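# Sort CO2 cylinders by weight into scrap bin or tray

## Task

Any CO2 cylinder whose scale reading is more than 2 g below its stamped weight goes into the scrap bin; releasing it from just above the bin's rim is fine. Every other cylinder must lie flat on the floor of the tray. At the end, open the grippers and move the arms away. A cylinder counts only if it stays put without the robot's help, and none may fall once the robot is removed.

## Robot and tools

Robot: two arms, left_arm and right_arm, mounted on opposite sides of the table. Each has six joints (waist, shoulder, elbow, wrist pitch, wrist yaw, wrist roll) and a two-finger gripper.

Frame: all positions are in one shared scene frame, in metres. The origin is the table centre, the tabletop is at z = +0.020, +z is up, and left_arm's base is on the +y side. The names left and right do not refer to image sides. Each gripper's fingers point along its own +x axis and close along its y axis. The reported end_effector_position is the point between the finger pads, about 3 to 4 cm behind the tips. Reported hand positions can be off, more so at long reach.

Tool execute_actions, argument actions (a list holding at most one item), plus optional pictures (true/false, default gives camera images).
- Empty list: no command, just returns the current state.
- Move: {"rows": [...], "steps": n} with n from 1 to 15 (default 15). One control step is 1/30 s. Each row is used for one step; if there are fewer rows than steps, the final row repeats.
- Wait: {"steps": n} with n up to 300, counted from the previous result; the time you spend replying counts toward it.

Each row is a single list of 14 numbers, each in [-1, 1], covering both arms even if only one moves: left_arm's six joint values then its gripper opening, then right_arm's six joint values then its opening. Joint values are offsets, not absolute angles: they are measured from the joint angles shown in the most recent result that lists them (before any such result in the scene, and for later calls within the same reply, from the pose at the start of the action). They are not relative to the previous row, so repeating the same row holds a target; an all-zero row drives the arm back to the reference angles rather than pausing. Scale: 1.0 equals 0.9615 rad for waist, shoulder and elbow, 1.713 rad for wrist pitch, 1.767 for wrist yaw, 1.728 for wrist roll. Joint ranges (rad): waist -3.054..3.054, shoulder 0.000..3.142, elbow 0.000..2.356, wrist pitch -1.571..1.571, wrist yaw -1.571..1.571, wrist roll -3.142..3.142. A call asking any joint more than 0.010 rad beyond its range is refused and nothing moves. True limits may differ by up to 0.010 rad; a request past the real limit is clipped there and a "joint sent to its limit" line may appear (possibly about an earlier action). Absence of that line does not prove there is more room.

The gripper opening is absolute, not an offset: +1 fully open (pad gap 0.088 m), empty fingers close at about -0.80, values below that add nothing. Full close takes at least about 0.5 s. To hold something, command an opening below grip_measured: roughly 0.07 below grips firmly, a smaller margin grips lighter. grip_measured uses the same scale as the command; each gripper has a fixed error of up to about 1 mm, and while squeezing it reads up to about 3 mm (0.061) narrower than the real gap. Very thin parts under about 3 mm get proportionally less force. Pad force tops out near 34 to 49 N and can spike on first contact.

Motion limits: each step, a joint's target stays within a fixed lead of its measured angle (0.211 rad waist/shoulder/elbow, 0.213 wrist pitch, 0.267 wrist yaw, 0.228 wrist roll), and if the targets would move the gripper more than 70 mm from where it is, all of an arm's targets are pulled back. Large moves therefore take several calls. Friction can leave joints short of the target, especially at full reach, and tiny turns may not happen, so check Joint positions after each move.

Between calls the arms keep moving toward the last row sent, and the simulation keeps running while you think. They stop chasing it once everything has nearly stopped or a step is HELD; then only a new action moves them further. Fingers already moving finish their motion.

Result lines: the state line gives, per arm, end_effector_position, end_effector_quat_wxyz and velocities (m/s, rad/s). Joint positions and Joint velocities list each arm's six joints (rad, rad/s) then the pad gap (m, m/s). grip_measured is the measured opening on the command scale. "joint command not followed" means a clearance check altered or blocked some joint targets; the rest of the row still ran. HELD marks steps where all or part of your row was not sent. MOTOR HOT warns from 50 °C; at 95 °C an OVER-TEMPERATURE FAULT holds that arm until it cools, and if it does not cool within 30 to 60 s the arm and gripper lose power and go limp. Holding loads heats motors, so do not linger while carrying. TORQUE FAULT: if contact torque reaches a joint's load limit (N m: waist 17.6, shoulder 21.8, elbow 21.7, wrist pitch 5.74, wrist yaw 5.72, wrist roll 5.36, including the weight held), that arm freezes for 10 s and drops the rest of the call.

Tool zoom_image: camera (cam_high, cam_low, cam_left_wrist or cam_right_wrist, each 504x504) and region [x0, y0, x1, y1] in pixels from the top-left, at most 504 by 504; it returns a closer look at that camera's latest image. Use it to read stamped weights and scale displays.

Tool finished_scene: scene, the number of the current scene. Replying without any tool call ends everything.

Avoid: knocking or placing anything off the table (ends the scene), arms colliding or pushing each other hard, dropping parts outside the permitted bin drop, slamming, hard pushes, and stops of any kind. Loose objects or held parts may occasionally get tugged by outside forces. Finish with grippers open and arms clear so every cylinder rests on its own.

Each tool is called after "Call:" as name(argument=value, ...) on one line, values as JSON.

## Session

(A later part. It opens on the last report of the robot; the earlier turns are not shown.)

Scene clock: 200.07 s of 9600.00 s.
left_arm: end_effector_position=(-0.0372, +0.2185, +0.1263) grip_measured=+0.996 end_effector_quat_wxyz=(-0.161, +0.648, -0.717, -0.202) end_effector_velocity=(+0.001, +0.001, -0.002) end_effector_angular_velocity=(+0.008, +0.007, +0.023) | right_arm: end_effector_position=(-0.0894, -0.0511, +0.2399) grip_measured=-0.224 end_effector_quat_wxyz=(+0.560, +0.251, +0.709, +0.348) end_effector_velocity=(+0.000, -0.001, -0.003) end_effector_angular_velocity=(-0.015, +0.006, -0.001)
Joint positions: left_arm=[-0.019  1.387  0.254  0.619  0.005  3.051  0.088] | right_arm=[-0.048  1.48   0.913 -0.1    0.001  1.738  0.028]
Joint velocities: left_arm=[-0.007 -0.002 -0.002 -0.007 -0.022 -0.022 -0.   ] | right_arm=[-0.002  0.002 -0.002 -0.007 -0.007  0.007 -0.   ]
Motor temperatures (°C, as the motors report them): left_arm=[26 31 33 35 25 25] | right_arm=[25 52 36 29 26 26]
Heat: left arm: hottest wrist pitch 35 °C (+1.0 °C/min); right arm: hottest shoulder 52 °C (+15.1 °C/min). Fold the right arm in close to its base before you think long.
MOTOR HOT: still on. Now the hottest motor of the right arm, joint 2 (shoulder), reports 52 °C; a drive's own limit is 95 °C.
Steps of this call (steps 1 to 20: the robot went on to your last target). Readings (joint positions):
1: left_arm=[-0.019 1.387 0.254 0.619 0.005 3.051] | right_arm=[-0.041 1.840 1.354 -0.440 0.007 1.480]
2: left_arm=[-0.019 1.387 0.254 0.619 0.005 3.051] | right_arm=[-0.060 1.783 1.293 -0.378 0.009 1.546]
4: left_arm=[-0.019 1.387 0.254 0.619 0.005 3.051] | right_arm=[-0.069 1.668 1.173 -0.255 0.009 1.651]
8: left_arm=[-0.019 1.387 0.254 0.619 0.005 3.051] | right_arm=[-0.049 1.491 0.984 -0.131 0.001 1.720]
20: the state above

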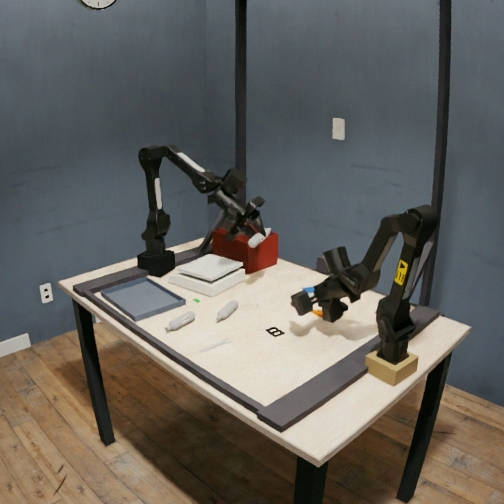

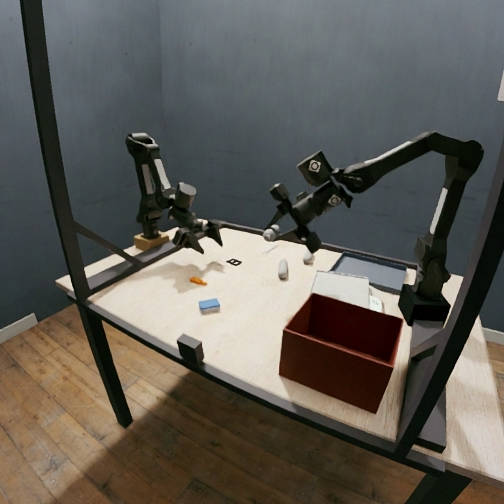

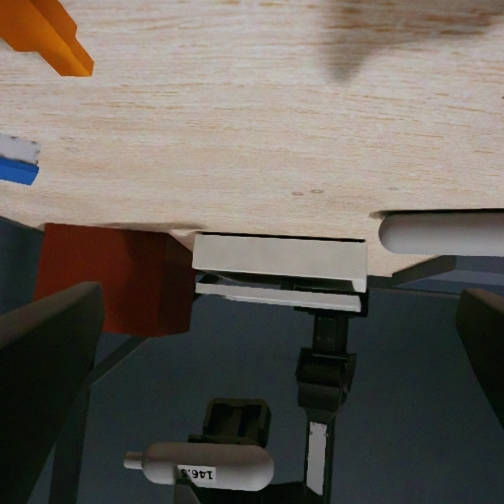

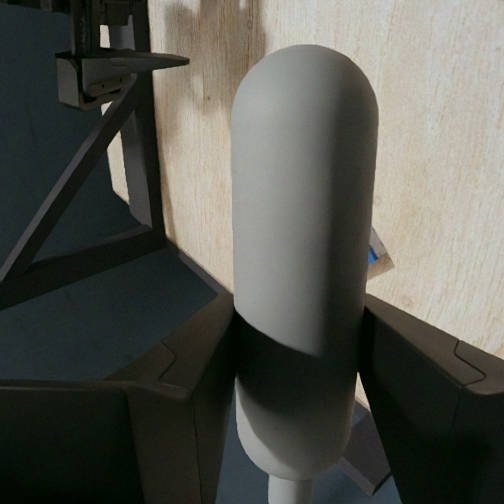

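Call:
execute_actions(actions=[{"rows": [[0,0,0,0,0,0,1, 0.004,0,0,-0.02,0.002,0.002,-0.3],[0,0,0,0,0,0,1, 0.010,0,0,-0.052,0.005,0.005,-0.3],[0,0,0,0,0,0,1, 0.017,0,0,-0.089,0.008,0.008,-0.3],[0,0,0,0,0,0,1, 0.024,0,0,-0.126,0.011,0.011,-0.3],[0,0,0,0,0,0,1, 0.031,0,0,-0.163,0.014,0.014,-0.3],[0,0,0,0,0,0,1, 0.037,0,0,-0.20,0.017,0.017,-0.3],[0,0,0,0,0,0,1, 0.042,0,0,-0.237,0.020,0.020,-0.3],[0,0,0,0,0,0,1, 0.045,0,0,-0.274,0.023,0.023,-0.3],[0,0,0,0,0,0,1, 0.045,0,-0.01,-0.311,0.026,0.025,-0.3],[0,0,0,0,0,0,1, 0.045,0,-0.022,-0.348,0.026,0.025,-0.3],[0,0,0,0,0,0,1, 0.045,0,-0.036,-0.385,0.026,0.025,-0.3],[0,0,0,0,0,0,1, 0.045,0,-0.052,-0.42,0.026,0.025,-0.3],[0,0,0,0,0,0,1, 0.045,0,-0.068,-0.445,0.026,0.025,-0.3],[0,0,0,0,0,0,1, 0.045,0,-0.081,-0.46,0.026,0.025,-0.3],[0,0,0,0,0,0,1, 0.045,0,-0.09,-0.467,0.026,0.025,-0.3]], "steps": 15}], pictures=false)

Call:
execute_actions(actions=[{"steps": 8}])

Scene clock: 210.03 s of 9600.00 s.
left_arm: end_effector_position=(-0.0372, +0.2185, +0.1263) grip_measured=+0.996 end_effector_quat_wxyz=(-0.161, +0.648, -0.717, -0.202) end_effector_velocity=(+0.002, +0.003, -0.003) end_effector_angular_velocity=(+0.017, +0.001, +0.012) | right_arm: end_effector_position=(-0.0464, -0.1938, +0.1451) grip_measured=-0.224 end_effector_quat_wxyz=(+0.706, -0.008, +0.701, +0.101) end_effector_velocity=(+0.127, -0.344, -0.148) end_effector_angular_velocity=(-1.403, -0.507, -0.007)
Joint positions: left_arm=[-0.019  1.387  0.254  0.619  0.005  3.051  0.088] | right_arm=[-0.007  1.48   0.857 -0.822  0.043  1.777  0.028]
Joint velocities: left_arm=[ 0.002 -0.007 -0.002 -0.022 -0.007 -0.007  0.   ] | right_arm=[-0.002 -0.002 -0.462 -1.033 -0.022  0.007  0.   ]
Motor temperatures (°C, as the motors report them): left_arm=[26 31 33 35 25 25] | right_arm=[25 50 36 31 26 26]
Heat: left arm: hottest wrist pitch 35 °C (+0.0 °C/min); right arm: hottest shoulder 50 °C (+13.1 °C/min). Fold the right arm in close to its base before you think long.
MOTOR HOT: still on. Now the hottest motor of the right arm, joint 2 (shoulder), reports 50 °C; a drive's own limit is 95 °C.
Steps of this call (steps 1 to 15: the robot went on to your last target; steps 16 to 90: nothing new was sent; then 6.47 s passed at rest; steps 91 to 105: all 15 steps of this action). Readings (joint positions):
91: left_arm=[-0.019 1.387 0.254 0.619 0.005 3.051] | right_arm=[-0.048 1.480 0.913 -0.103 0.001 1.738]
92: left_arm=[-0.019 1.387 0.254 0.619 0.005 3.051] | right_arm=[-0.047 1.480 0.913 -0.120 0.002 1.739]
94: left_arm=[-0.019 1.387 0.254 0.619 0.005 3.051] | right_arm=[-0.042 1.480 0.913 -0.198 0.010 1.744]
98: left_arm=[-0.019 1.387 0.254 0.619 0.005 3.051] | right_arm=[-0.018 1.480 0.913 -0.427 0.026 1.762]
105: the state above

Scene clock: 210.30 s of 9600.00 s.
left_arm: end_effector_position=(-0.0372, +0.2185, +0.1263) grip_measured=+0.996 end_effector_quat_wxyz=(-0.161, +0.648, -0.717, -0.202) end_effector_velocity=(+0.001, +0.003, -0.004) end_effector_angular_velocity=(+0.024, +0.013, +0.015) | right_arm: end_effector_position=(-0.0375, -0.2168, +0.1371) grip_measured=-0.224 end_effector_quat_wxyz=(+0.717, -0.042, +0.692, +0.067) end_effector_velocity=(+0.007, -0.013, +0.001) end_effector_angular_velocity=(-0.055, -0.029, +0.005)
Joint positions: left_arm=[-0.019  1.387  0.254  0.619  0.005  3.051  0.088] | right_arm=[-0.007  1.48   0.829 -0.896  0.044  1.777  0.028]
Joint velocities: left_arm=[-0.002 -0.002 -0.002 -0.022 -0.007 -0.022 -0.   ] | right_arm=[-0.002 -0.007 -0.002 -0.066  0.007 -0.007 -0.   ]
Motor temperatures (°C, as the motors report them): left_arm=[26 31 33 35 25 25] | right_arm=[25 50 36 31 26 26]
Heat: left arm: hottest wrist pitch 35 °C (+0.0 °C/min); right arm: hottest shoulder 50 °C (+13.1 °C/min). Fold the right arm in close to its base before you think long.
MOTOR HOT: still on. Now the hottest motor of the right arm, joint 2 (shoulder), reports 50 °C; a drive's own limit is 95 °C.
Steps of this call (steps 1 to 8: the robot went on to your last target). Readings (joint positions):
1: left_arm=[-0.019 1.387 0.254 0.619 0.005 3.051] | right_arm=[-0.007 1.480 0.843 -0.852 0.043 1.777]
2: left_arm=[-0.019 1.387 0.254 0.619 0.005 3.051] | right_arm=[-0.007 1.480 0.834 -0.870 0.043 1.777]
4: left_arm=[-0.019 1.387 0.254 0.619 0.005 3.051] | right_arm=[-0.007 1.480 0.829 -0.884 0.043 1.777]
8: the state above

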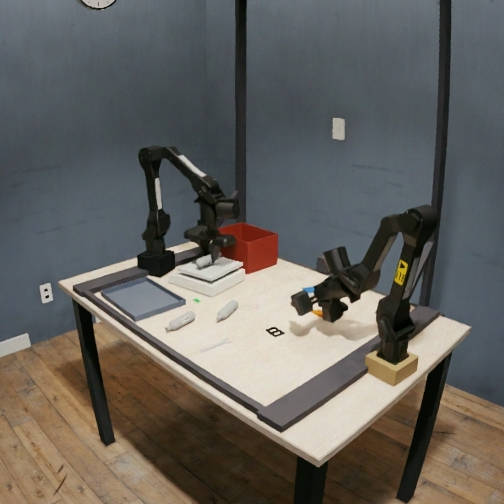

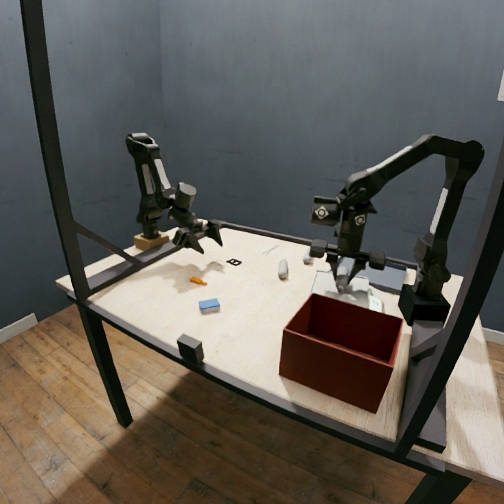

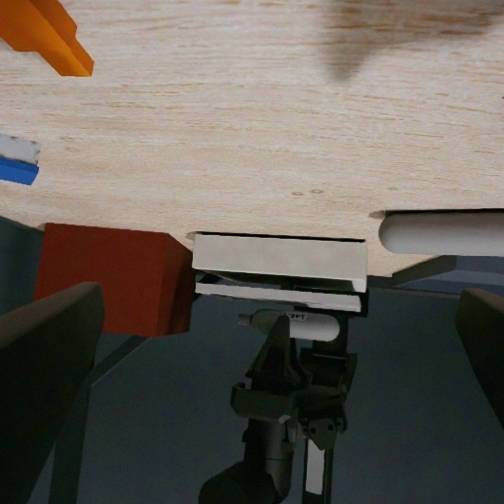

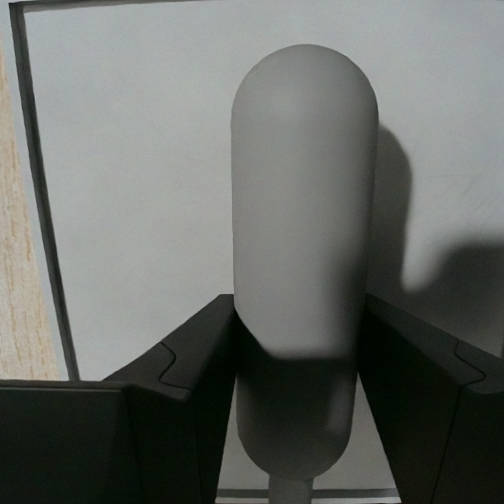

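Call:
execute_actions(actions=[{"rows": [[0,0,0,0,0,0,1, 0,0,-0.010,0.005,0,0,-0.3],[0,0,0,0,0,0,1, 0,0,-0.022,0.011,0,0,-0.3],[0,0,0,0,0,0,1, 0,0,-0.035,0.018,0,0,-0.3],[0,0,0,0,0,0,1, 0,0,-0.047,0.024,0,0,-0.3],[0,0,0,0,0,0,1, 0,0,-0.057,0.029,0,0,-0.3],[0,0,0,0,0,0,1, 0,0,-0.064,0.032,0,0,-0.3],[0,0,0,0,0,0,1, 0,0,-0.068,0.034,0,0,-0.3]], "steps": 12}], pictures=false)

Call:
execute_actions(actions=[{"rows": [[0,0,0,0,0,0,1, 0,0,0,0,0,0,-0.24],[0,0,0,0,0,0,1, 0,0,0,0,0,0,-0.20],[0,0,0,0,0,0,1, 0,0,0,0,0,0,-0.17],[0,0,0,0,0,0,1, 0,0,0,0,0,0,-0.14],[0,0,0,0,0,0,1, 0,0,0,0,0,0,-0.10],[0,0,0,0,0,0,1, 0,0,0,0,0,0,-0.04],[0,0,0,0,0,0,1, 0,0,0,0,0,0,0.06],[0,0,0,0,0,0,1, 0,-0.010,0.012,-0.010,0,0,0.18],[0,0,0,0,0,0,1, 0,-0.022,0.035,-0.030,0,0,0.3],[0,0,0,0,0,0,1, 0,-0.035,0.060,-0.052,0,0,0.4],[0,0,0,0,0,0,1, 0,-0.048,0.087,-0.076,0,0,0.5],[0,0,0,0,0,0,1, 0,-0.060,0.112,-0.098,0,0,0.5],[0,0,0,0,0,0,1, 0,-0.069,0.132,-0.118,0,0,0.5],[0,0,0,0,0,0,1, 0,-0.074,0.145,-0.140,0,0,0.5],[0,0,0,0,0,0,1, 0,-0.076,0.150,-0.165,0,0,0.5]], "steps": 15}], pictures=false)

Call:
execute_actions(actions=[{"steps": 22}])

Scene clock: 215.37 s of 9600.00 s.
left_arm: end_effector_position=(-0.0372, +0.2185, +0.1263) grip_measured=+0.996 end_effector_quat_wxyz=(-0.161, +0.648, -0.717, -0.202) end_effector_velocity=(+0.002, -0.000, +0.001) end_effector_angular_velocity=(-0.007, +0.004, +0.012) | right_arm: end_effector_position=(-0.0349, -0.2237, +0.1236) grip_measured=-0.224 end_effector_quat_wxyz=(+0.718, -0.044, +0.692, +0.066) end_effector_velocity=(+0.001, +0.004, -0.001) end_effector_angular_velocity=(+0.018, -0.002, +0.014)
Joint positions: left_arm=[-0.019  1.387  0.254  0.619  0.005  3.051  0.088] | right_arm=[-0.007  1.48   0.77  -0.842  0.044  1.777  0.028]
Joint velocities: left_arm=[ 0.002 -0.002 -0.002  0.007 -0.007 -0.007 -0.   ] | right_arm=[-0.007  0.002 -0.002  0.022  0.007 -0.022  0.   ]
Motor temperatures (°C, as the motors report them): left_arm=[26 31 33 36 25 25] | right_arm=[25 48 36 31 26 26]
Heat: left arm: hottest wrist pitch 36 °C (+1.0 °C/min); right arm: hottest shoulder 48 °C (+10.0 °C/min). Fold the right arm in close to its base before you think long.
MOTOR HOT: still on. Now the hottest motor of the right arm, joint 2 (shoulder), reports 48 °C; a drive's own limit is 95 °C.
Steps of this call (steps 1 to 30: the robot went on to your last target; steps 31 to 90: nothing new was sent; then 1.67 s passed at rest; steps 91 to 102: all 12 steps of this action). Readings (joint positions):
91: left_arm=[-0.019 1.387 0.254 0.619 0.005 3.051] | right_arm=[-0.007 1.480 0.829 -0.898 0.044 1.777]
92: left_arm=[-0.019 1.387 0.254 0.619 0.005 3.051] | right_arm=[-0.007 1.480 0.827 -0.895 0.044 1.777]
94: left_arm=[-0.019 1.387 0.254 0.619 0.005 3.051] | right_arm=[-0.007 1.480 0.814 -0.876 0.044 1.777]
98: left_arm=[-0.019 1.387 0.254 0.619 0.005 3.051] | right_arm=[-0.007 1.480 0.780 -0.851 0.044 1.777]
102: the state above

Scene clock: 215.87 s of 9600.00 s.
left_arm: end_effector_position=(-0.0372, +0.2185, +0.1263) grip_measured=+0.996 end_effector_quat_wxyz=(-0.161, +0.648, -0.717, -0.202) end_effector_velocity=(-0.001, +0.005, -0.006) end_effector_angular_velocity=(+0.026, -0.006, -0.012) | right_arm: end_effector_position=(-0.0330, -0.2287, +0.1581) grip_measured=+0.450 end_effector_quat_wxyz=(+0.721, -0.055, +0.688, +0.055) end_effector_velocity=(+0.016, -0.041, +0.198) end_effector_angular_velocity=(-0.138, -0.060, +0.024)
Joint positions: left_arm=[-0.019  1.387  0.254  0.619  0.005  3.051  0.088] | right_arm=[-0.007  1.431  0.875 -1.03   0.044  1.777  0.061]
Joint velocities: left_arm=[-0.002 -0.002 -0.007 -0.022  0.007  0.007 -0.   ] | right_arm=[ 0.002 -0.305  0.564 -1.018  0.007 -0.022  0.027]
Motor temperatures (°C, as the motors report them): left_arm=[26 31 33 36 25 25] | right_arm=[25 48 36 31 26 26]
Heat: left arm: hottest wrist pitch 36 °C (+1.0 °C/min); right arm: hottest shoulder 48 °C (+10.1 °C/min). Fold the right arm in close to its base before you think long.
MOTOR HOT: still on. Now the hottest motor of the right arm, joint 2 (shoulder), reports 48 °C; a drive's own limit is 95 °C.
Steps of this call (steps 1 to 15: all 15 steps of this action). Readings (joint positions):
1: left_arm=[-0.019 1.387 0.254 0.619 0.005 3.051] | right_arm=[-0.007 1.480 0.770 -0.841 0.044 1.777]
2: left_arm=[-0.019 1.387 0.254 0.619 0.005 3.051] | right_arm=[-0.007 1.480 0.770 -0.841 0.044 1.777]
4: left_arm=[-0.019 1.387 0.254 0.619 0.005 3.051] | right_arm=[-0.007 1.480 0.770 -0.841 0.044 1.777]
8: left_arm=[-0.019 1.387 0.254 0.619 0.005 3.051] | right_arm=[-0.007 1.480 0.771 -0.842 0.044 1.777]
15: the state above

Scene clock: 216.60 s of 9600.00 s.
left_arm: end_effector_position=(-0.0372, +0.2185, +0.1263) grip_measured=+0.996 end_effector_quat_wxyz=(-0.161, +0.648, -0.717, -0.202) end_effector_velocity=(+0.000, -0.002, +0.004) end_effector_angular_velocity=(-0.021, +0.005, +0.008) | right_arm: end_effector_position=(-0.0291, -0.2390, +0.1696) grip_measured=+0.497 end_effector_quat_wxyz=(+0.725, -0.070, +0.684, +0.040) end_effector_velocity=(+0.000, +0.001, -0.000) end_effector_angular_velocity=(+0.005, +0.009, -0.015)
Joint positions: left_arm=[-0.019  1.387  0.254  0.619  0.005  3.051  0.088] | right_arm=[-0.007  1.411  0.905 -1.122  0.044  1.777  0.063]
Joint velocities: left_arm=[-0.002 -0.002 -0.002  0.022 -0.007 -0.007 -0.   ] | right_arm=[-0.007 -0.002 -0.002  0.007 -0.007  0.007 -0.   ]
Motor temperatures (°C, as the motors report them): left_arm=[26 31 33 36 25 25] | right_arm=[25 48 36 31 26 26]
Heat: left arm: hottest wrist pitch 36 °C (+1.0 °C/min); right arm: hottest shoulder 48 °C (+10.0 °C/min). Fold the right arm in close to its base before you think long.
MOTOR HOT: still on. Now the hottest motor of the right arm, joint 2 (shoulder), reports 48 °C; a drive's own limit is 95 °C.
Steps of this call (steps 1 to 22: the robot went on to your last target). Readings (joint positions):
1: left_arm=[-0.019 1.387 0.254 0.619 0.005 3.051] | right_arm=[-0.007 1.422 0.891 -1.062 0.044 1.777]
2: left_arm=[-0.019 1.387 0.254 0.619 0.005 3.051] | right_arm=[-0.007 1.415 0.899 -1.083 0.044 1.777]
4: left_arm=[-0.019 1.387 0.254 0.619 0.005 3.051] | right_arm=[-0.007 1.411 0.904 -1.104 0.044 1.777]
8: left_arm=[-0.019 1.387 0.254 0.619 0.005 3.051] | right_arm=[-0.007 1.411 0.905 -1.118 0.044 1.777]
22: the state above

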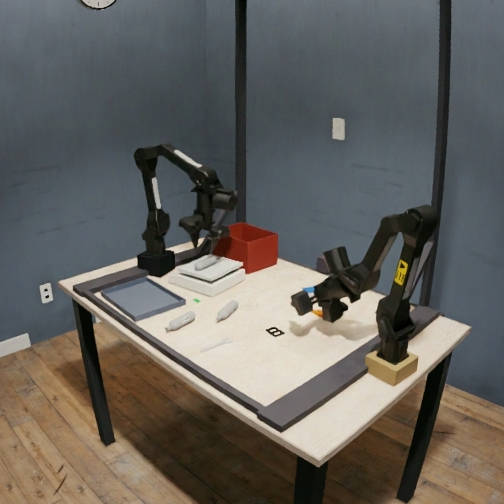

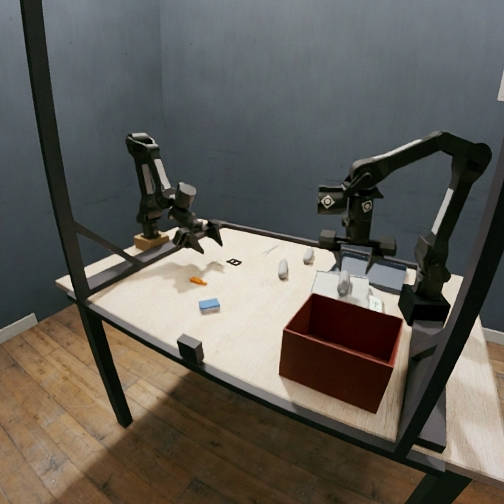

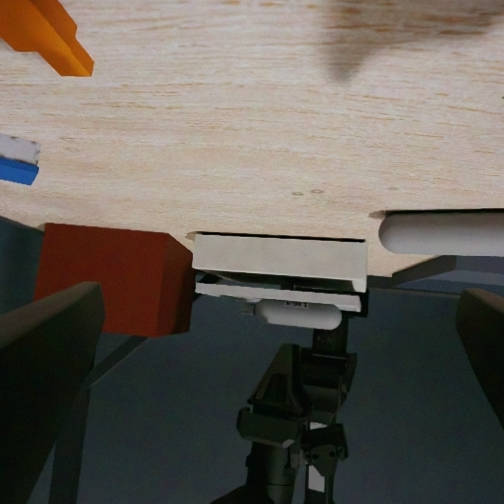

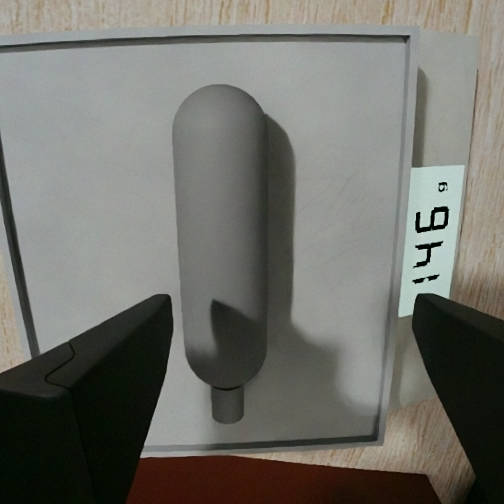

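Call:
execute_actions(actions=[{"rows": [[0,0,0,0,0,0,1, 0,0.002,-0.004,0.018,-0.004,0,0.5],[0,0,0,0,0,0,1, 0,0.007,-0.013,0.038,-0.009,0,0.5],[0,0,0,0,0,0,1, 0,0.015,-0.028,0.058,-0.014,0,0.5],[0,0,0,0,0,0,1, 0,0.025,-0.047,0.078,-0.019,0,0.5],[0,0,0,0,0,0,1, 0,0.036,-0.068,0.097,-0.023,0,0.47],[0,0,0,0,0,0,1, 0,0.047,-0.089,0.115,-0.026,0,0.43],[0,0,0,0,0,0,1, 0,0.058,-0.109,0.132,-0.026,0,0.38],[0,0,0,0,0,0,1, 0,0.067,-0.126,0.146,-0.026,0,0.32],[0,0,0,0,0,0,1, 0,0.074,-0.139,0.156,-0.026,0,0.25],[0,0,0,0,0,0,1, 0,0.078,-0.147,0.161,-0.026,0,0.18],[0,0,0,0,0,0,1, 0,0.080,-0.150,0.162,-0.026,0,0.12],[0,0,0,0,0,0,1, 0,0.080,-0.150,0.162,-0.026,0,0.06],[0,0,0,0,0,0,1, 0,0.080,-0.150,0.162,-0.026,0,0.03],[0,0,0,0,0,0,1, 0,0.080,-0.150,0.162,-0.026,0,0.0],[0,0,0,0,0,0,1, 0,0.080,-0.150,0.162,-0.026,0,-0.04]], "steps": 15}], pictures=false)

Call:
execute_actions(actions=[{"steps": 2}], pictures=false)

Call:
execute_actions(actions=[{"rows": [[0,0,0,0,0,0,1, 0,0,0,0,0,0,-0.08],[0,0,0,0,0,0,1, 0,0,0,0,0,0,-0.12],[0,0,0,0,0,0,1, 0,0,0,0,0,0,-0.16],[0,0,0,0,0,0,1, 0,0,0,0,0,0,-0.20],[0,0,0,0,0,0,1, 0,0,0,0,0,0,-0.24],[0,0,0,0,0,0,1, 0,0,0,0,0,0,-0.27],[0,0,0,0,0,0,1, 0,0,0,0,0,0,-0.30]], "steps": 9}], pictures=false)

Call:
execute_actions(actions=[{"rows": [[0,0,0,0,0,0,1, 0,0,0.03,-0.017,0,0,-0.3],[0,0,0,0,0,0,1, 0,0,0.08,-0.045,0,0,-0.3],[0,0,0,0,0,0,1, -0.01,0,0.135,-0.076,0,-0.005,-0.3],[0,0,0,0,0,0,1, -0.045,0,0.18,-0.101,0,-0.024,-0.3],[0,0,0,0,0,0,1, -0.10,0,0.208,-0.114,0,-0.053,-0.3],[0,0,0,0,0,0,1, -0.165,0,0.208,-0.114,0,-0.087,-0.3],[0,0,0,0,0,0,1, -0.23,0,0.208,-0.114,0,-0.121,-0.3],[0,0,0,0,0,0,1, -0.295,0,0.208,-0.114,0,-0.155,-0.3],[0,0,0,0,0,0,1, -0.36,0.01,0.208,-0.110,0,-0.19,-0.3],[0,0,0,0,0,0,1, -0.425,0.025,0.208,-0.102,0,-0.224,-0.3],[0,0,0,0,0,0,1, -0.49,0.04,0.208,-0.094,0,-0.258,-0.3],[0,0,0,0,0,0,1, -0.555,0.055,0.208,-0.085,0,-0.292,-0.3],[0,0,0,0,0,0,1, -0.62,0.07,0.208,-0.077,0,-0.327,-0.3],[0,0,0,0,0,0,1, -0.685,0.082,0.208,-0.070,0,-0.361,-0.3],[0,0,0,0,0,0,1, -1.0,0.09,0.208,-0.066,0,-0.527,-0.3]], "steps": 15}], pictures=false)

Call:
execute_actions(actions=[{"steps": 16}])

Scene clock: 235.87 s of 9600.00 s.
left_arm: end_effector_position=(-0.0372, +0.2185, +0.1263) grip_measured=+0.996 end_effector_quat_wxyz=(-0.161, +0.648, -0.717, -0.202) end_effector_velocity=(+0.000, +0.004, -0.006) end_effector_angular_velocity=(+0.028, +0.007, -0.000) | right_arm: end_effector_position=(-0.0401, -0.2284, +0.1235) grip_measured=+0.065 end_effector_quat_wxyz=(+0.704, -0.053, +0.706, +0.057) end_effector_velocity=(-0.007, +0.010, -0.003) end_effector_angular_velocity=(+0.054, +0.044, +0.020)
Joint positions: left_arm=[-0.019  1.387  0.254  0.619  0.005  3.051  0.088] | right_arm=[-0.007  1.481  0.771 -0.854  0.     1.777  0.042]
Joint velocities: left_arm=[ 0.002 -0.002 -0.007 -0.022  0.007 -0.007  0.   ] | right_arm=[-0.002 -0.002 -0.017  0.081 -0.022 -0.022 -0.061]
Motor temperatures (°C, as the motors report them): left_arm=[26 31 33 36 25 25] | right_arm=[25 43 36 30 26 26]
Heat: left arm: hottest wrist pitch 36 °C (+1.0 °C/min); right arm: hottest shoulder 43 °C (-2.0 °C/min).
MOTOR HOT: cleared. Now the hottest motor of the right arm, joint 2 (shoulder), reports 43 °C.
Steps of this call (steps 1 to 15: the robot went on to your last target; steps 16 to 90: nothing new was sent; then 15.77 s passed at rest; steps 91 to 105: all 15 steps of this action). Readings (joint positions):
91: left_arm=[-0.019 1.387 0.254 0.619 0.005 3.051] | right_arm=[-0.007 1.411 0.905 -1.121 0.044 1.777]
92: left_arm=[-0.019 1.387 0.254 0.619 0.005 3.051] | right_arm=[-0.007 1.411 0.904 -1.109 0.041 1.777]
94: left_arm=[-0.019 1.387 0.254 0.619 0.005 3.051] | right_arm=[-0.007 1.413 0.896 -1.054 0.029 1.777]
98: left_arm=[-0.019 1.387 0.254 0.619 0.005 3.051] | right_arm=[-0.007 1.443 0.838 -0.939 0.006 1.777]
105: the state above

Scene clock: 235.93 s of 9600.00 s.
left_arm: end_effector_position=(-0.0372, +0.2185, +0.1263) grip_measured=+0.996 end_effector_quat_wxyz=(-0.161, +0.648, -0.717, -0.202) end_effector_velocity=(+0.005, +0.004, -0.006) end_effector_angular_velocity=(+0.026, -0.008, +0.025) | right_arm: end_effector_position=(-0.0404, -0.2276, +0.1234) grip_measured=+0.008 end_effector_quat_wxyz=(+0.704, -0.051, +0.706, +0.059) end_effector_velocity=(-0.004, +0.006, +0.000) end_effector_angular_velocity=(+0.032, +0.020, +0.024)
Joint positions: left_arm=[-0.019  1.387  0.254  0.619  0.005  3.051  0.088] | right_arm=[-0.007  1.481  0.77  -0.85   0.     1.777  0.039]
Joint velocities: left_arm=[ 0.002 -0.002 -0.007 -0.022 -0.022 -0.007 -0.   ] | right_arm=[ 0.002 -0.002 -0.002  0.037 -0.007 -0.022 -0.027]
Motor temperatures (°C, as the motors report them): left_arm=[26 31 33 36 25 25] | right_arm=[25 43 36 30 26 26]
Heat: left arm: hottest wrist pitch 36 °C (+1.0 °C/min); right arm: hottest shoulder 43 °C (-2.0 °C/min).
Steps of this call (steps 1 to 2: the robot went on to your last target). Readings (joint positions):
1: left_arm=[-0.019 1.387 0.254 0.619 0.005 3.051] | right_arm=[-0.007 1.481 0.770 -0.851 0.000 1.777]
2: the state above

Scene clock: 236.23 s of 9600.00 s.
left_arm: end_effector_position=(-0.0372, +0.2185, +0.1263) grip_measured=+0.996 end_effector_quat_wxyz=(-0.161, +0.648, -0.717, -0.202) end_effector_velocity=(+0.004, -0.001, +0.001) end_effector_angular_velocity=(-0.006, +0.009, +0.032) | right_arm: end_effector_position=(-0.0404, -0.2276, +0.1234) grip_measured=-0.225 end_effector_quat_wxyz=(+0.704, -0.051, +0.706, +0.059) end_effector_velocity=(+0.000, -0.002, -0.000) end_effector_angular_velocity=(-0.009, +0.004, -0.010)
Joint positions: left_arm=[-0.019  1.387  0.254  0.619  0.005  3.051  0.088] | right_arm=[-0.007  1.481  0.77  -0.85   0.     1.777  0.028]
Joint velocities: left_arm=[ 0.002 -0.002 -0.002  0.007 -0.022 -0.022 -0.   ] | right_arm=[-0.002 -0.002 -0.002 -0.007 -0.007  0.007 -0.   ]
Motor temperatures (°C, as the motors report them): left_arm=[26 31 33 36 25 25] | right_arm=[25 43 36 30 26 26]
Heat: left arm: hottest wrist pitch 36 °C (+1.0 °C/min); right arm: hottest shoulder 43 °C (-2.0 °C/min).
Steps of this call (steps 1 to 9: all 9 steps of this action). Readings (joint positions):
1: left_arm=[-0.019 1.387 0.254 0.619 0.005 3.051] | right_arm=[-0.007 1.481 0.770 -0.849 0.000 1.777]
2: left_arm=[-0.019 1.387 0.254 0.619 0.005 3.051] | right_arm=[-0.007 1.481 0.770 -0.849 0.000 1.777]
4: left_arm=[-0.019 1.387 0.254 0.619 0.005 3.051] | right_arm=[-0.007 1.481 0.770 -0.849 0.000 1.777]
8: left_arm=[-0.019 1.387 0.254 0.619 0.005 3.051] | right_arm=[-0.007 1.481 0.770 -0.850 0.000 1.777]
9: the state above

Scene clock: 236.73 s of 9600.00 s.
left_arm: end_effector_position=(-0.0372, +0.2185, +0.1263) grip_measured=+0.996 end_effector_quat_wxyz=(-0.161, +0.648, -0.717, -0.202) end_effector_velocity=(+0.002, -0.001, +0.003) end_effector_angular_velocity=(-0.010, +0.017, +0.020) | right_arm: end_effector_position=(+0.0900, -0.1899, +0.1556) grip_measured=-0.225 end_effector_quat_wxyz=(+0.706, -0.042, +0.705, +0.051) end_effector_velocity=(+0.460, -0.042, -0.085) end_effector_angular_velocity=(-0.066, +0.011, +0.181)
Joint positions: left_arm=[-0.019  1.387  0.254  0.619  0.005  3.051  0.088] | right_arm=[-0.575  1.537  0.962 -0.983 -0.002  1.233  0.028]
Joint velocities: left_arm=[ 0.002 -0.007 -0.002  0.007 -0.007 -0.022 -0.   ] | right_arm=[-1.834  0.374  0.002  0.3   -0.022 -2.015 -0.   ]
Motor temperatures (°C, as the motors report them): left_arm=[26 31 33 36 25 25] | right_arm=[25 43 36 30 26 26]
Heat: left arm: hottest wrist pitch 36 °C (+1.0 °C/min); right arm: hottest shoulder 43 °C (-2.0 °C/min).
Steps of this call (steps 1 to 15: all 15 steps of this action). Readings (joint positions):
1: left_arm=[-0.019 1.387 0.254 0.619 0.005 3.051] | right_arm=[-0.007 1.481 0.773 -0.852 0.000 1.777]
2: left_arm=[-0.019 1.387 0.254 0.619 0.005 3.051] | right_arm=[-0.007 1.481 0.783 -0.870 0.000 1.777]
4: left_arm=[-0.019 1.387 0.254 0.619 0.005 3.051] | right_arm=[-0.012 1.483 0.832 -0.943 -0.002 1.771]
8: left_arm=[-0.019 1.387 0.254 0.619 0.005 3.051] | right_arm=[-0.148 1.483 0.946 -1.010 -0.007 1.629]
15: the state above

Scene clock: 237.27 s of 9600.00 s.
left_arm: end_effector_position=(-0.0372, +0.2185, +0.1263) grip_measured=+0.996 end_effector_quat_wxyz=(-0.161, +0.648, -0.717, -0.202) end_effector_velocity=(-0.001, +0.002, -0.003) end_effector_angular_velocity=(+0.014, +0.014, +0.010) | right_arm: end_effector_position=(+0.1822, -0.2257, +0.1497) grip_measured=-0.225 end_effector_quat_wxyz=(+0.708, -0.035, +0.705, +0.038) end_effector_velocity=(+0.002, -0.000, +0.000) end_effector_angular_velocity=(+0.010, +0.002, -0.005)
Joint positions: left_arm=[-0.019  1.387  0.254  0.619  0.005  3.051  0.088] | right_arm=[-0.965  1.563  0.962 -0.964  0.002  0.872  0.028]
Joint velocities: left_arm=[-0.007  0.002 -0.002 -0.007 -0.007 -0.022 -0.   ] | right_arm=[-0.012 -0.002 -0.002  0.007 -0.007 -0.007 -0.   ]
Motor temperatures (°C, as the motors report them): left_arm=[26 31 33 36 25 25] | right_arm=[25 43 36 30 26 26]
Heat: left arm: hottest wrist pitch 36 °C (+1.0 °C/min); right arm: hottest shoulder 43 °C (-3.0 °C/min).
Steps of this call (steps 1 to 16: the robot went on to your last target). Readings (joint positions):
1: left_arm=[-0.019 1.387 0.254 0.619 0.005 3.051] | right_arm=[-0.636 1.548 0.962 -0.975 -0.002 1.166]
2: left_arm=[-0.019 1.387 0.254 0.619 0.005 3.051] | right_arm=[-0.698 1.556 0.962 -0.972 -0.002 1.100]
4: left_arm=[-0.019 1.387 0.254 0.619 0.005 3.051] | right_arm=[-0.821 1.562 0.962 -0.967 -0.002 0.980]
8: left_arm=[-0.019 1.387 0.254 0.619 0.005 3.051] | right_arm=[-0.959 1.563 0.962 -0.964 0.008 0.894]
16: the state above

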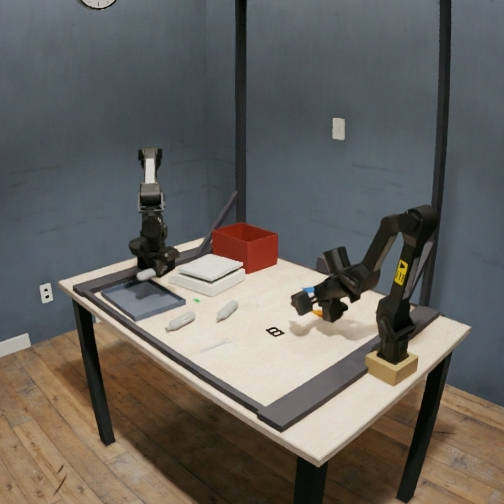

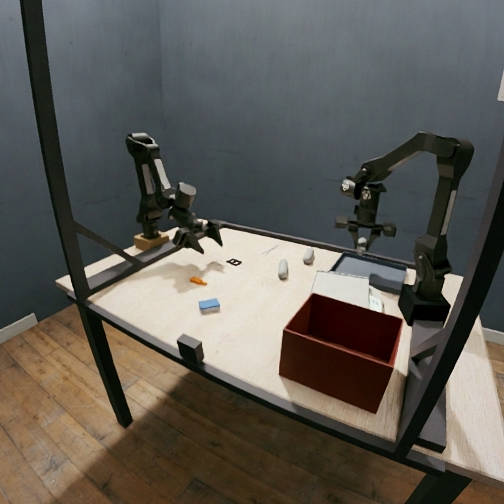

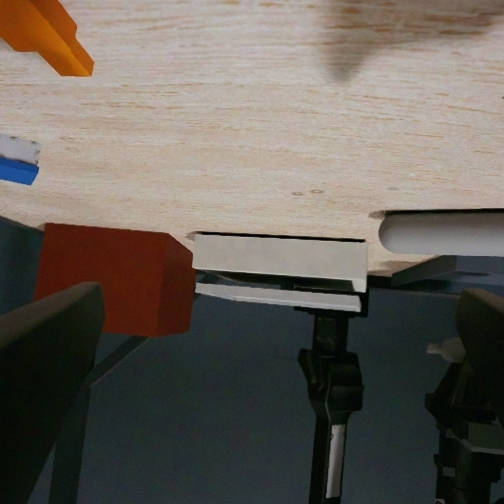

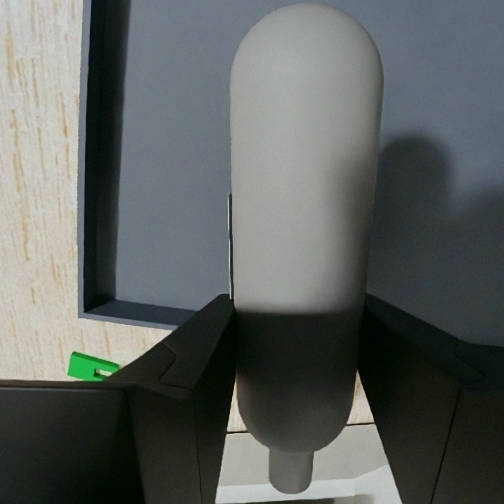

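Call:
zoom_image(camera="cam_right_wrist", region=[60, 200, 240, 350])

Call:
zoom_image(camera="cam_high", region=[80, 250, 220, 340])

Region (60, 200, 240, 350) of cam_right_wrist's 504x504 image, scaled by 2.800, with more detail than that image has.

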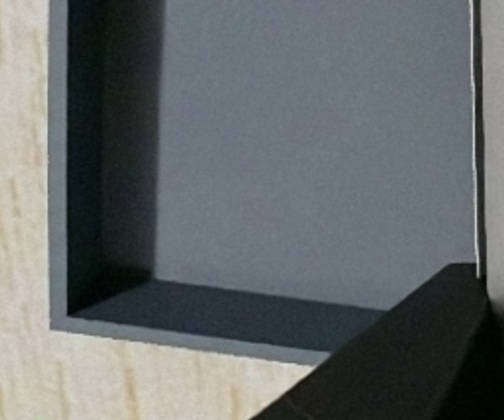

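Region (80, 250, 220, 340) of cam_high's 504x504 image, scaled by 3.600, with more detail than that image has; it fills the top 324 rows of this view, and the rest is white.

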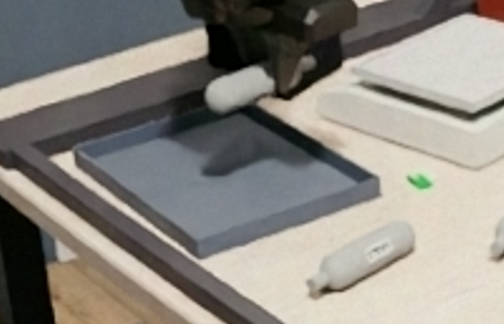

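Call:
execute_actions(actions=[{"rows": [[0,0,0,0,0,0,1, -0.006,0.015,0,0.009,0,0.012,-0.3],[0,0,0,0,0,0,1, -0.013,0.04,0,0.023,0,0.028,-0.3],[0,0,0,0,0,0,1, -0.020,0.072,0,0.041,0,0.045,-0.3],[0,0,0,0,0,0,1, -0.027,0.108,0,0.061,0,0.061,-0.3],[0,0,0,0,0,0,1, -0.031,0.146,0,0.082,0,0.071,-0.3],[0,0,0,0,0,0,1, -0.033,0.184,0,0.103,0,0.076,-0.3],[0,0,0,0,0,0,1, -0.033,0.219,0,0.123,0,0.076,-0.3],[0,0,0,0,0,0,1, -0.033,0.250,0,0.140,0,0.076,-0.3],[0,0,0,0,0,0,1, -0.033,0.275,0,0.154,0,0.076,-0.3],[0,0,0,0,0,0,1, -0.033,0.294,0,0.165,0,0.076,-0.3],[0,0,0,0,0,0,1, -0.033,0.307,0,0.172,0,0.076,-0.3],[0,0,0,0,0,0,1, -0.033,0.314,0,0.176,0,0.076,-0.3],[0,0,0,0,0,0,1, -0.033,0.317,0,0.177,0,0.076,-0.3]], "steps": 15}], pictures=false)

Call:
execute_actions(actions=[{"steps": 5}])

Scene clock: 254.97 s of 9600.00 s.
left_arm: end_effector_position=(-0.0372, +0.2185, +0.1263) grip_measured=+0.996 end_effector_quat_wxyz=(-0.161, +0.648, -0.717, -0.202) end_effector_velocity=(+0.000, +0.001, -0.002) end_effector_angular_velocity=(+0.009, +0.015, +0.015) | right_arm: end_effector_position=(+0.2113, -0.1980, +0.0746) grip_measured=-0.225 end_effector_quat_wxyz=(+0.707, +0.018, +0.706, -0.019) end_effector_velocity=(+0.008, +0.010, -0.032) end_effector_angular_velocity=(+0.010, +0.002, +0.000)
Joint positions: left_arm=[-0.019  1.387  0.254  0.619  0.005  3.051  0.088] | right_arm=[-0.995  1.856  0.962 -0.676  0.001  0.998  0.028]
Joint velocities: left_arm=[-0.002 -0.002 -0.002 -0.007 -0.007 -0.022 -0.   ] | right_arm=[-0.007  0.115 -0.002  0.125 -0.007 -0.007 -0.   ]
Motor temperatures (°C, as the motors report them): left_arm=[26 31 33 36 25 25] | right_arm=[25 40 37 29 26 26]
Heat: left arm: hottest wrist pitch 36 °C (+1.0 °C/min); right arm: hottest shoulder 40 °C (-11.1 °C/min).
Steps of this call (steps 1 to 15: the robot went on to your last target; steps 16 to 90: nothing new was sent; then 14.20 s passed at rest; steps 91 to 105: all 15 steps of this action). Readings (joint positions):
91: left_arm=[-0.019 1.387 0.254 0.619 0.005 3.051] | right_arm=[-0.966 1.563 0.962 -0.964 0.002 0.872]
92: left_arm=[-0.019 1.387 0.254 0.619 0.005 3.051] | right_arm=[-0.967 1.568 0.962 -0.957 0.001 0.881]
94: left_arm=[-0.019 1.387 0.254 0.619 0.005 3.051] | right_arm=[-0.974 1.596 0.962 -0.919 0.001 0.920]
98: left_arm=[-0.019 1.387 0.254 0.619 0.005 3.051] | right_arm=[-0.992 1.719 0.962 -0.800 0.001 0.981]
105: the state above

Scene clock: 255.13 s of 9600.00 s.
left_arm: end_effector_position=(-0.0372, +0.2185, +0.1263) grip_measured=+0.996 end_effector_quat_wxyz=(-0.161, +0.648, -0.717, -0.202) end_effector_velocity=(+0.002, -0.000, +0.001) end_effector_angular_velocity=(-0.008, -0.004, +0.020) | right_arm: end_effector_position=(+0.2125, -0.1963, +0.0737) grip_measured=-0.225 end_effector_quat_wxyz=(+0.709, +0.021, +0.705, -0.017) end_effector_velocity=(+0.002, +0.004, +0.000) end_effector_angular_velocity=(+0.031, +0.005, -0.014)
Joint positions: left_arm=[-0.019  1.387  0.254  0.619  0.005  3.051  0.088] | right_arm=[-0.995  1.86   0.962 -0.665  0.001  0.999  0.028]
Joint velocities: left_arm=[-0.002 -0.002 -0.002  0.007 -0.022 -0.007 -0.   ] | right_arm=[-0.007 -0.002 -0.002  0.022 -0.022  0.007 -0.   ]
Motor temperatures (°C, as the motors report them): left_arm=[26 31 33 36 25 25] | right_arm=[25 40 37 29 26 26]
Heat: left arm: hottest wrist pitch 36 °C (+1.0 °C/min); right arm: hottest shoulder 40 °C (-11.1 °C/min).
Steps of this call (steps 1 to 5: the robot went on to your last target). Readings (joint positions):
1: left_arm=[-0.019 1.387 0.254 0.619 0.005 3.051] | right_arm=[-0.995 1.858 0.962 -0.673 0.001 0.998]
2: left_arm=[-0.019 1.387 0.254 0.619 0.005 3.051] | right_arm=[-0.995 1.860 0.962 -0.669 0.001 0.998]
4: left_arm=[-0.019 1.387 0.254 0.619 0.005 3.051] | right_arm=[-0.995 1.860 0.962 -0.666 0.001 0.999]
5: the state above

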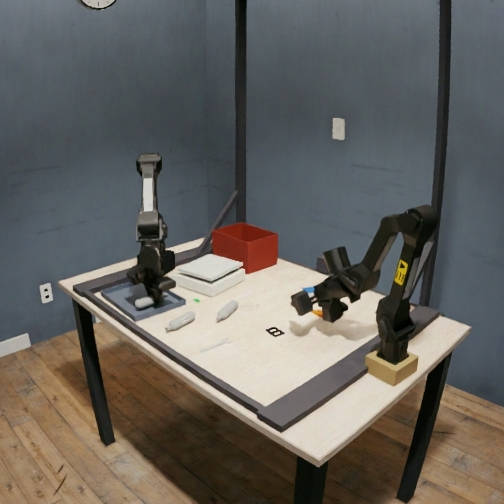

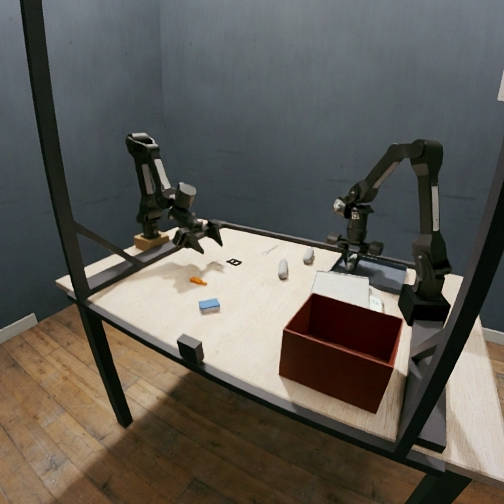

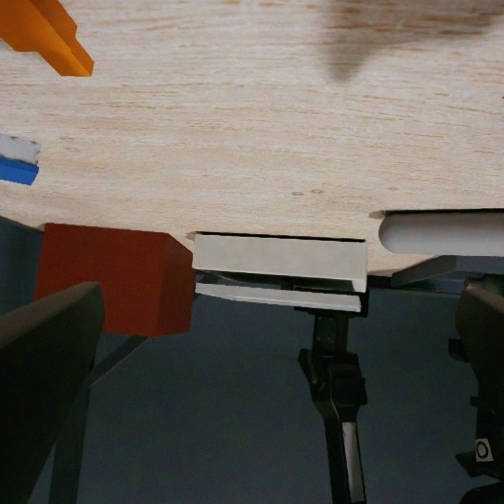

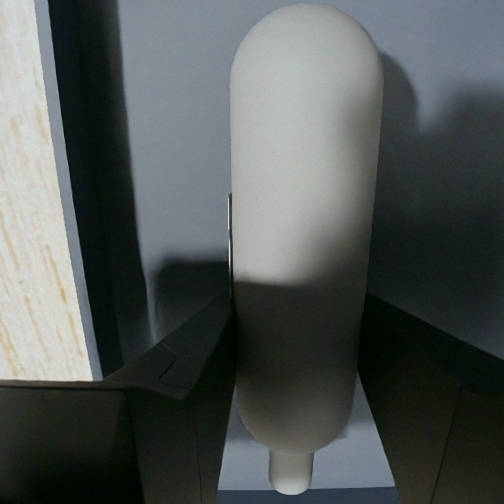

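Call:
execute_actions(actions=[{"rows": [[0,0,0,0,0,0,1, 0,0.010,0,0.002,0,0,-0.3],[0,0,0,0,0,0,1, 0,0.014,0,0.004,0,0,-0.3],[0,0,0,0,0,0,1, 0,0.018,0,0.006,0,0,-0.3],[0,0,0,0,0,0,1, 0,0.018,0,0.006,0,0,-0.3],[0,0,0,0,0,0,1, 0,0.018,0,0.006,0,0,-0.3],[0,0,0,0,0,0,1, 0,0.018,0,0.006,0,0,-0.26],[0,0,0,0,0,0,1, 0,0.018,0,0.006,0,0,-0.22],[0,0,0,0,0,0,1, 0,0.018,0,0.006,0,0,-0.19],[0,0,0,0,0,0,1, 0,0.018,0,0.006,0,0,-0.16],[0,0,0,0,0,0,1, 0,0.018,0,0.006,0,0,-0.13],[0,0,0,0,0,0,1, 0,0.018,0,0.006,0,0,-0.09],[0,0,0,0,0,0,1, 0,0.018,0,0.006,0,0,-0.02],[0,0,0,0,0,0,1, 0,0.018,0,0.006,0,0,0.08],[0,0,0,0,0,0,1, 0,0.018,0,0.006,0,0,0.18],[0,0,0,0,0,0,1, 0,0.018,0,0.006,0,0,0.25]], "steps": 15}])

Call:
execute_actions(actions=[{"rows": [[0,0,0,0,0,0,1, 0,-0.025,0.015,-0.016,0,0,0.28],[0,0,0,0,0,0,1, 0,-0.055,0.033,-0.042,0,0,0.28],[0,0,0,0,0,0,1, 0,-0.085,0.052,-0.070,0,0,0.28],[0,0,0,0,0,0,1, 0,-0.105,0.075,-0.094,0,0,0.28],[0,0,0,0,0,0,1, 0,-0.11,0.11,-0.118,0,0,0.28],[0,0,0,0,0,0,1, 0.01,-0.10,0.16,-0.140,0,0.005,0.3],[0,0,0,0,0,0,1, 0.03,-0.07,0.22,-0.158,0,0.015,0.35],[0,0,0,0,0,0,1, 0.06,-0.025,0.285,-0.170,0,0.03,0.4],[0,0,0,0,0,0,1, 0.09,0.025,0.35,-0.177,0,0.045,0.45],[0,0,0,0,0,0,1, 0.12,0.075,0.415,-0.177,0,0.06,0.5],[0,0,0,0,0,0,1, 0.145,0.125,0.475,-0.177,0,0.073,0.5],[0,0,0,0,0,0,1, 0.165,0.17,0.525,-0.177,0,0.083,0.5],[0,0,0,0,0,0,1, 0.18,0.205,0.56,-0.177,0,0.09,0.5],[0,0,0,0,0,0,1, 0.188,0.228,0.577,-0.177,0,0.093,0.5],[0,0,0,0,0,0,1, 0.188,0.237,0.582,-0.177,0,0.093,0.5]], "steps": 15}], pictures=false)

Call:
execute_actions(actions=[{"steps": 10}])

Scene clock: 265.87 s of 9600.00 s.
left_arm: end_effector_position=(-0.0372, +0.2185, +0.1263) grip_measured=+0.996 end_effector_quat_wxyz=(-0.161, +0.648, -0.717, -0.202) end_effector_velocity=(+0.000, -0.000, +0.001) end_effector_angular_velocity=(-0.007, +0.004, +0.008) | right_arm: end_effector_position=(+0.2128, -0.1959, +0.0707) grip_measured=+0.069 end_effector_quat_wxyz=(+0.708, +0.020, +0.705, -0.017) end_effector_velocity=(-0.001, -0.000, +0.001) end_effector_angular_velocity=(+0.002, +0.007, +0.005)
Joint positions: left_arm=[-0.019  1.387  0.254  0.619  0.005  3.051  0.088] | right_arm=[-0.995  1.87   0.962 -0.657  0.001  0.999  0.042]
Joint velocities: left_arm=[-0.002 -0.002 -0.002  0.007 -0.007 -0.007 -0.   ] | right_arm=[-0.002 -0.002  0.002 -0.007 -0.007 -0.007  0.106]
Motor temperatures (°C, as the motors report them): left_arm=[26 31 34 36 25 25] | right_arm=[25 40 36 29 26 26]
Heat: left arm: hottest wrist pitch 36 °C (+1.0 °C/min); right arm: hottest shoulder 40 °C (-11.0 °C/min).
Steps of this call (steps 1 to 30: the robot went on to your last target; steps 31 to 90: nothing new was sent; then 7.23 s passed at rest; steps 91 to 105: all 15 steps of this action). Readings (joint positions):
91: left_arm=[-0.019 1.387 0.254 0.619 0.005 3.051] | right_arm=[-0.995 1.861 0.962 -0.664 0.001 0.999]
92: left_arm=[-0.019 1.387 0.254 0.619 0.005 3.051] | right_arm=[-0.995 1.861 0.962 -0.664 0.001 0.999]
94: left_arm=[-0.019 1.387 0.254 0.619 0.005 3.051] | right_arm=[-0.995 1.865 0.962 -0.660 0.001 0.999]
98: left_arm=[-0.019 1.387 0.254 0.619 0.005 3.051] | right_arm=[-0.995 1.870 0.962 -0.658 0.001 0.999]
105: the state above

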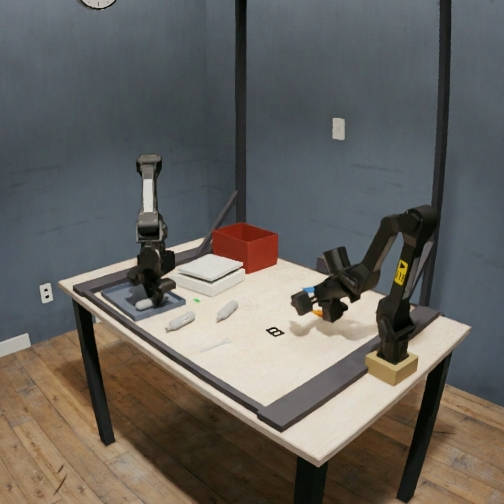

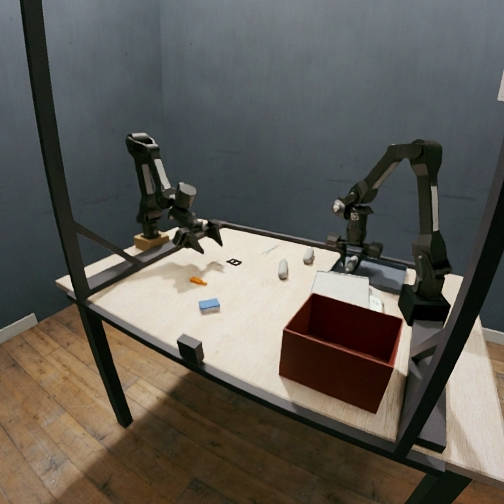

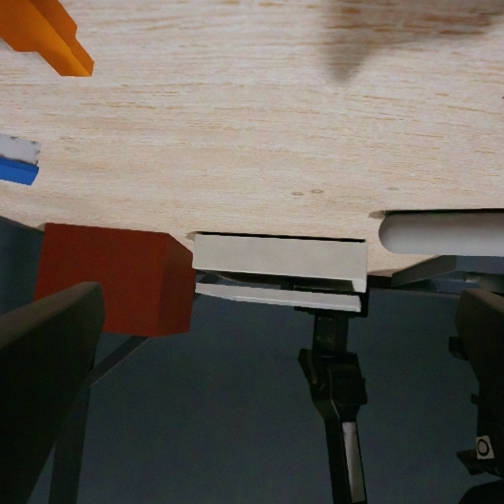

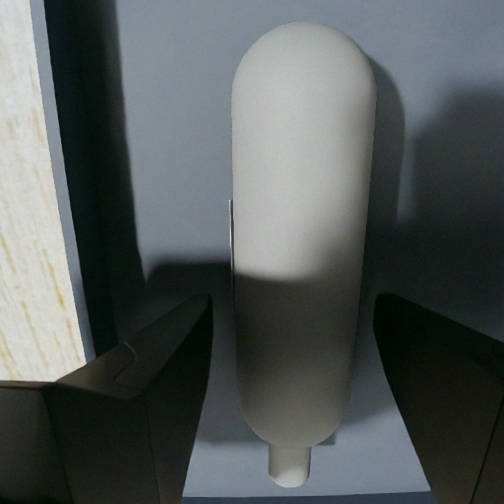

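Scene clock: 266.37 s of 9600.00 s.
left_arm: end_effector_position=(-0.0372, +0.2185, +0.1263) grip_measured=+0.996 end_effector_quat_wxyz=(-0.161, +0.648, -0.717, -0.202) end_effector_velocity=(-0.001, +0.002, -0.002) end_effector_angular_velocity=(+0.006, -0.011, -0.005) | right_arm: end_effector_position=(+0.2144, -0.0882, +0.1344) grip_measured=+0.483 end_effector_quat_wxyz=(+0.718, +0.032, +0.695, +0.012) end_effector_velocity=(-0.104, +0.232, -0.127) end_effector_angular_velocity=(-0.103, +0.127, +0.263)
Joint positions: left_arm=[-0.019  1.387  0.254  0.619  0.005  3.051  0.088] | right_arm=[-0.835  2.022  1.466 -0.944  0.001  1.133  0.063]
Joint velocities: left_arm=[-0.007 -0.002 -0.002 -0.007 -0.007  0.007 -0.   ] | right_arm=[ 0.486  0.847  0.735 -0.037 -0.051  0.227  0.008]
Motor temperatures (°C, as the motors report them): left_arm=[26 31 34 36 25 25] | right_arm=[25 40 36 29 26 26]
Heat: left arm: hottest wrist pitch 36 °C (+1.0 °C/min); right arm: hottest shoulder 40 °C (-10.1 °C/min).
Steps of this call (steps 1 to 15: all 15 steps of this action). Readings (joint positions):
1: left_arm=[-0.019 1.387 0.254 0.619 0.005 3.051] | right_arm=[-0.995 1.870 0.962 -0.658 0.001 0.999]
2: left_arm=[-0.019 1.387 0.254 0.619 0.005 3.051] | right_arm=[-0.995 1.866 0.966 -0.673 0.001 0.999]
4: left_arm=[-0.019 1.387 0.254 0.619 0.005 3.051] | right_arm=[-0.995 1.841 0.982 -0.739 0.001 0.999]
8: left_arm=[-0.019 1.387 0.254 0.619 0.005 3.051] | right_arm=[-0.985 1.805 1.104 -0.880 0.002 1.014]
15: the state above

Scene clock: 266.70 s of 9600.00 s.
left_arm: end_effector_position=(-0.0372, +0.2185, +0.1263) grip_measured=+0.996 end_effector_quat_wxyz=(-0.161, +0.648, -0.717, -0.202) end_effector_velocity=(+0.000, -0.000, +0.000) end_effector_angular_velocity=(+0.003, +0.002, +0.008) | right_arm: end_effector_position=(+0.2089, -0.0784, +0.1208) grip_measured=+0.497 end_effector_quat_wxyz=(+0.712, +0.021, +0.702, +0.002) end_effector_velocity=(+0.004, +0.009, +0.010) end_effector_angular_velocity=(+0.032, -0.007, +0.005)
Joint positions: left_arm=[-0.019  1.387  0.254  0.619  0.005  3.051  0.088] | right_arm=[-0.813  2.089  1.512 -0.958 -0.     1.155  0.063]
Joint velocities: left_arm=[-0.002 -0.002  0.002 -0.007 -0.007 -0.007 -0.   ] | right_arm=[-0.002 -0.002  0.037 -0.007 -0.007 -0.007 -0.   ]
Motor temperatures (°C, as the motors report them): left_arm=[26 31 34 36 25 25] | right_arm=[25 40 36 29 26 26]
Heat: left arm: hottest wrist pitch 36 °C (+1.0 °C/min); right arm: hottest shoulder 40 °C (-10.1 °C/min).
Steps of this call (steps 1 to 10: the robot went on to your last target). Readings (joint positions):
1: left_arm=[-0.019 1.387 0.254 0.619 0.005 3.051] | right_arm=[-0.822 2.046 1.484 -0.947 -0.000 1.140]
2: left_arm=[-0.019 1.387 0.254 0.619 0.005 3.051] | right_arm=[-0.813 2.064 1.493 -0.952 -0.000 1.145]
4: left_arm=[-0.019 1.387 0.254 0.619 0.005 3.051] | right_arm=[-0.808 2.083 1.498 -0.958 -0.000 1.151]
8: left_arm=[-0.019 1.387 0.254 0.619 0.005 3.051] | right_arm=[-0.812 2.089 1.507 -0.958 -0.000 1.154]
10: the state above

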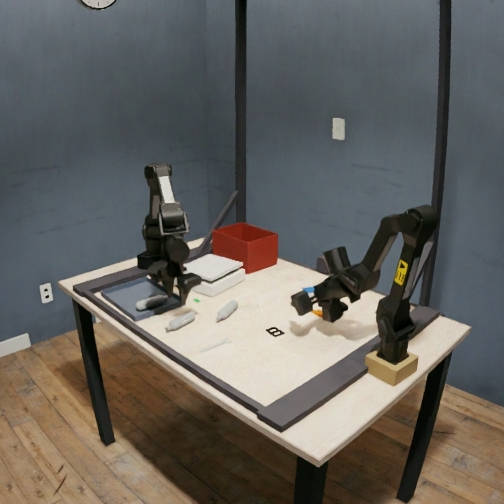

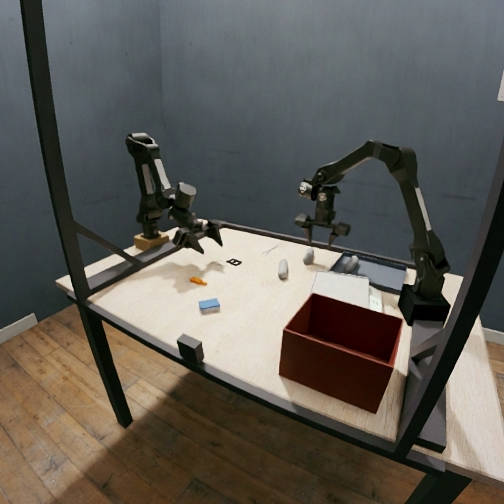

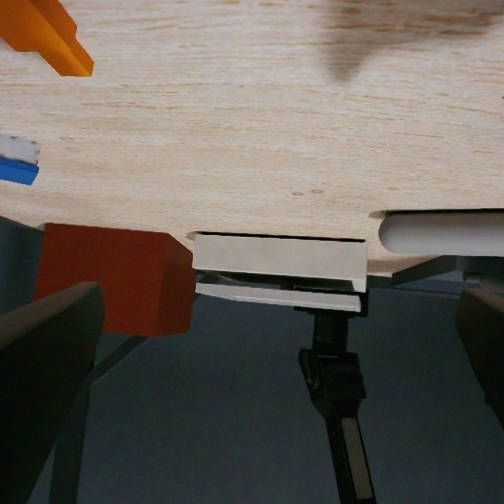

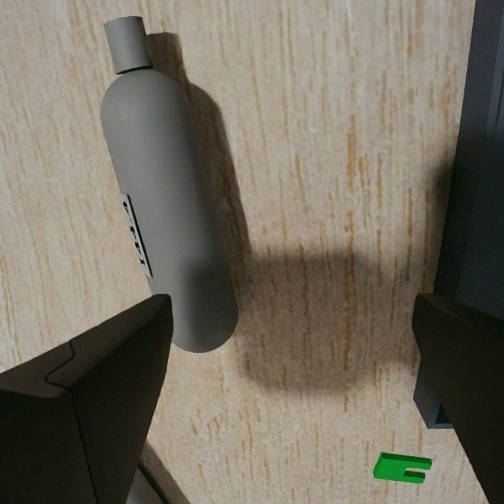

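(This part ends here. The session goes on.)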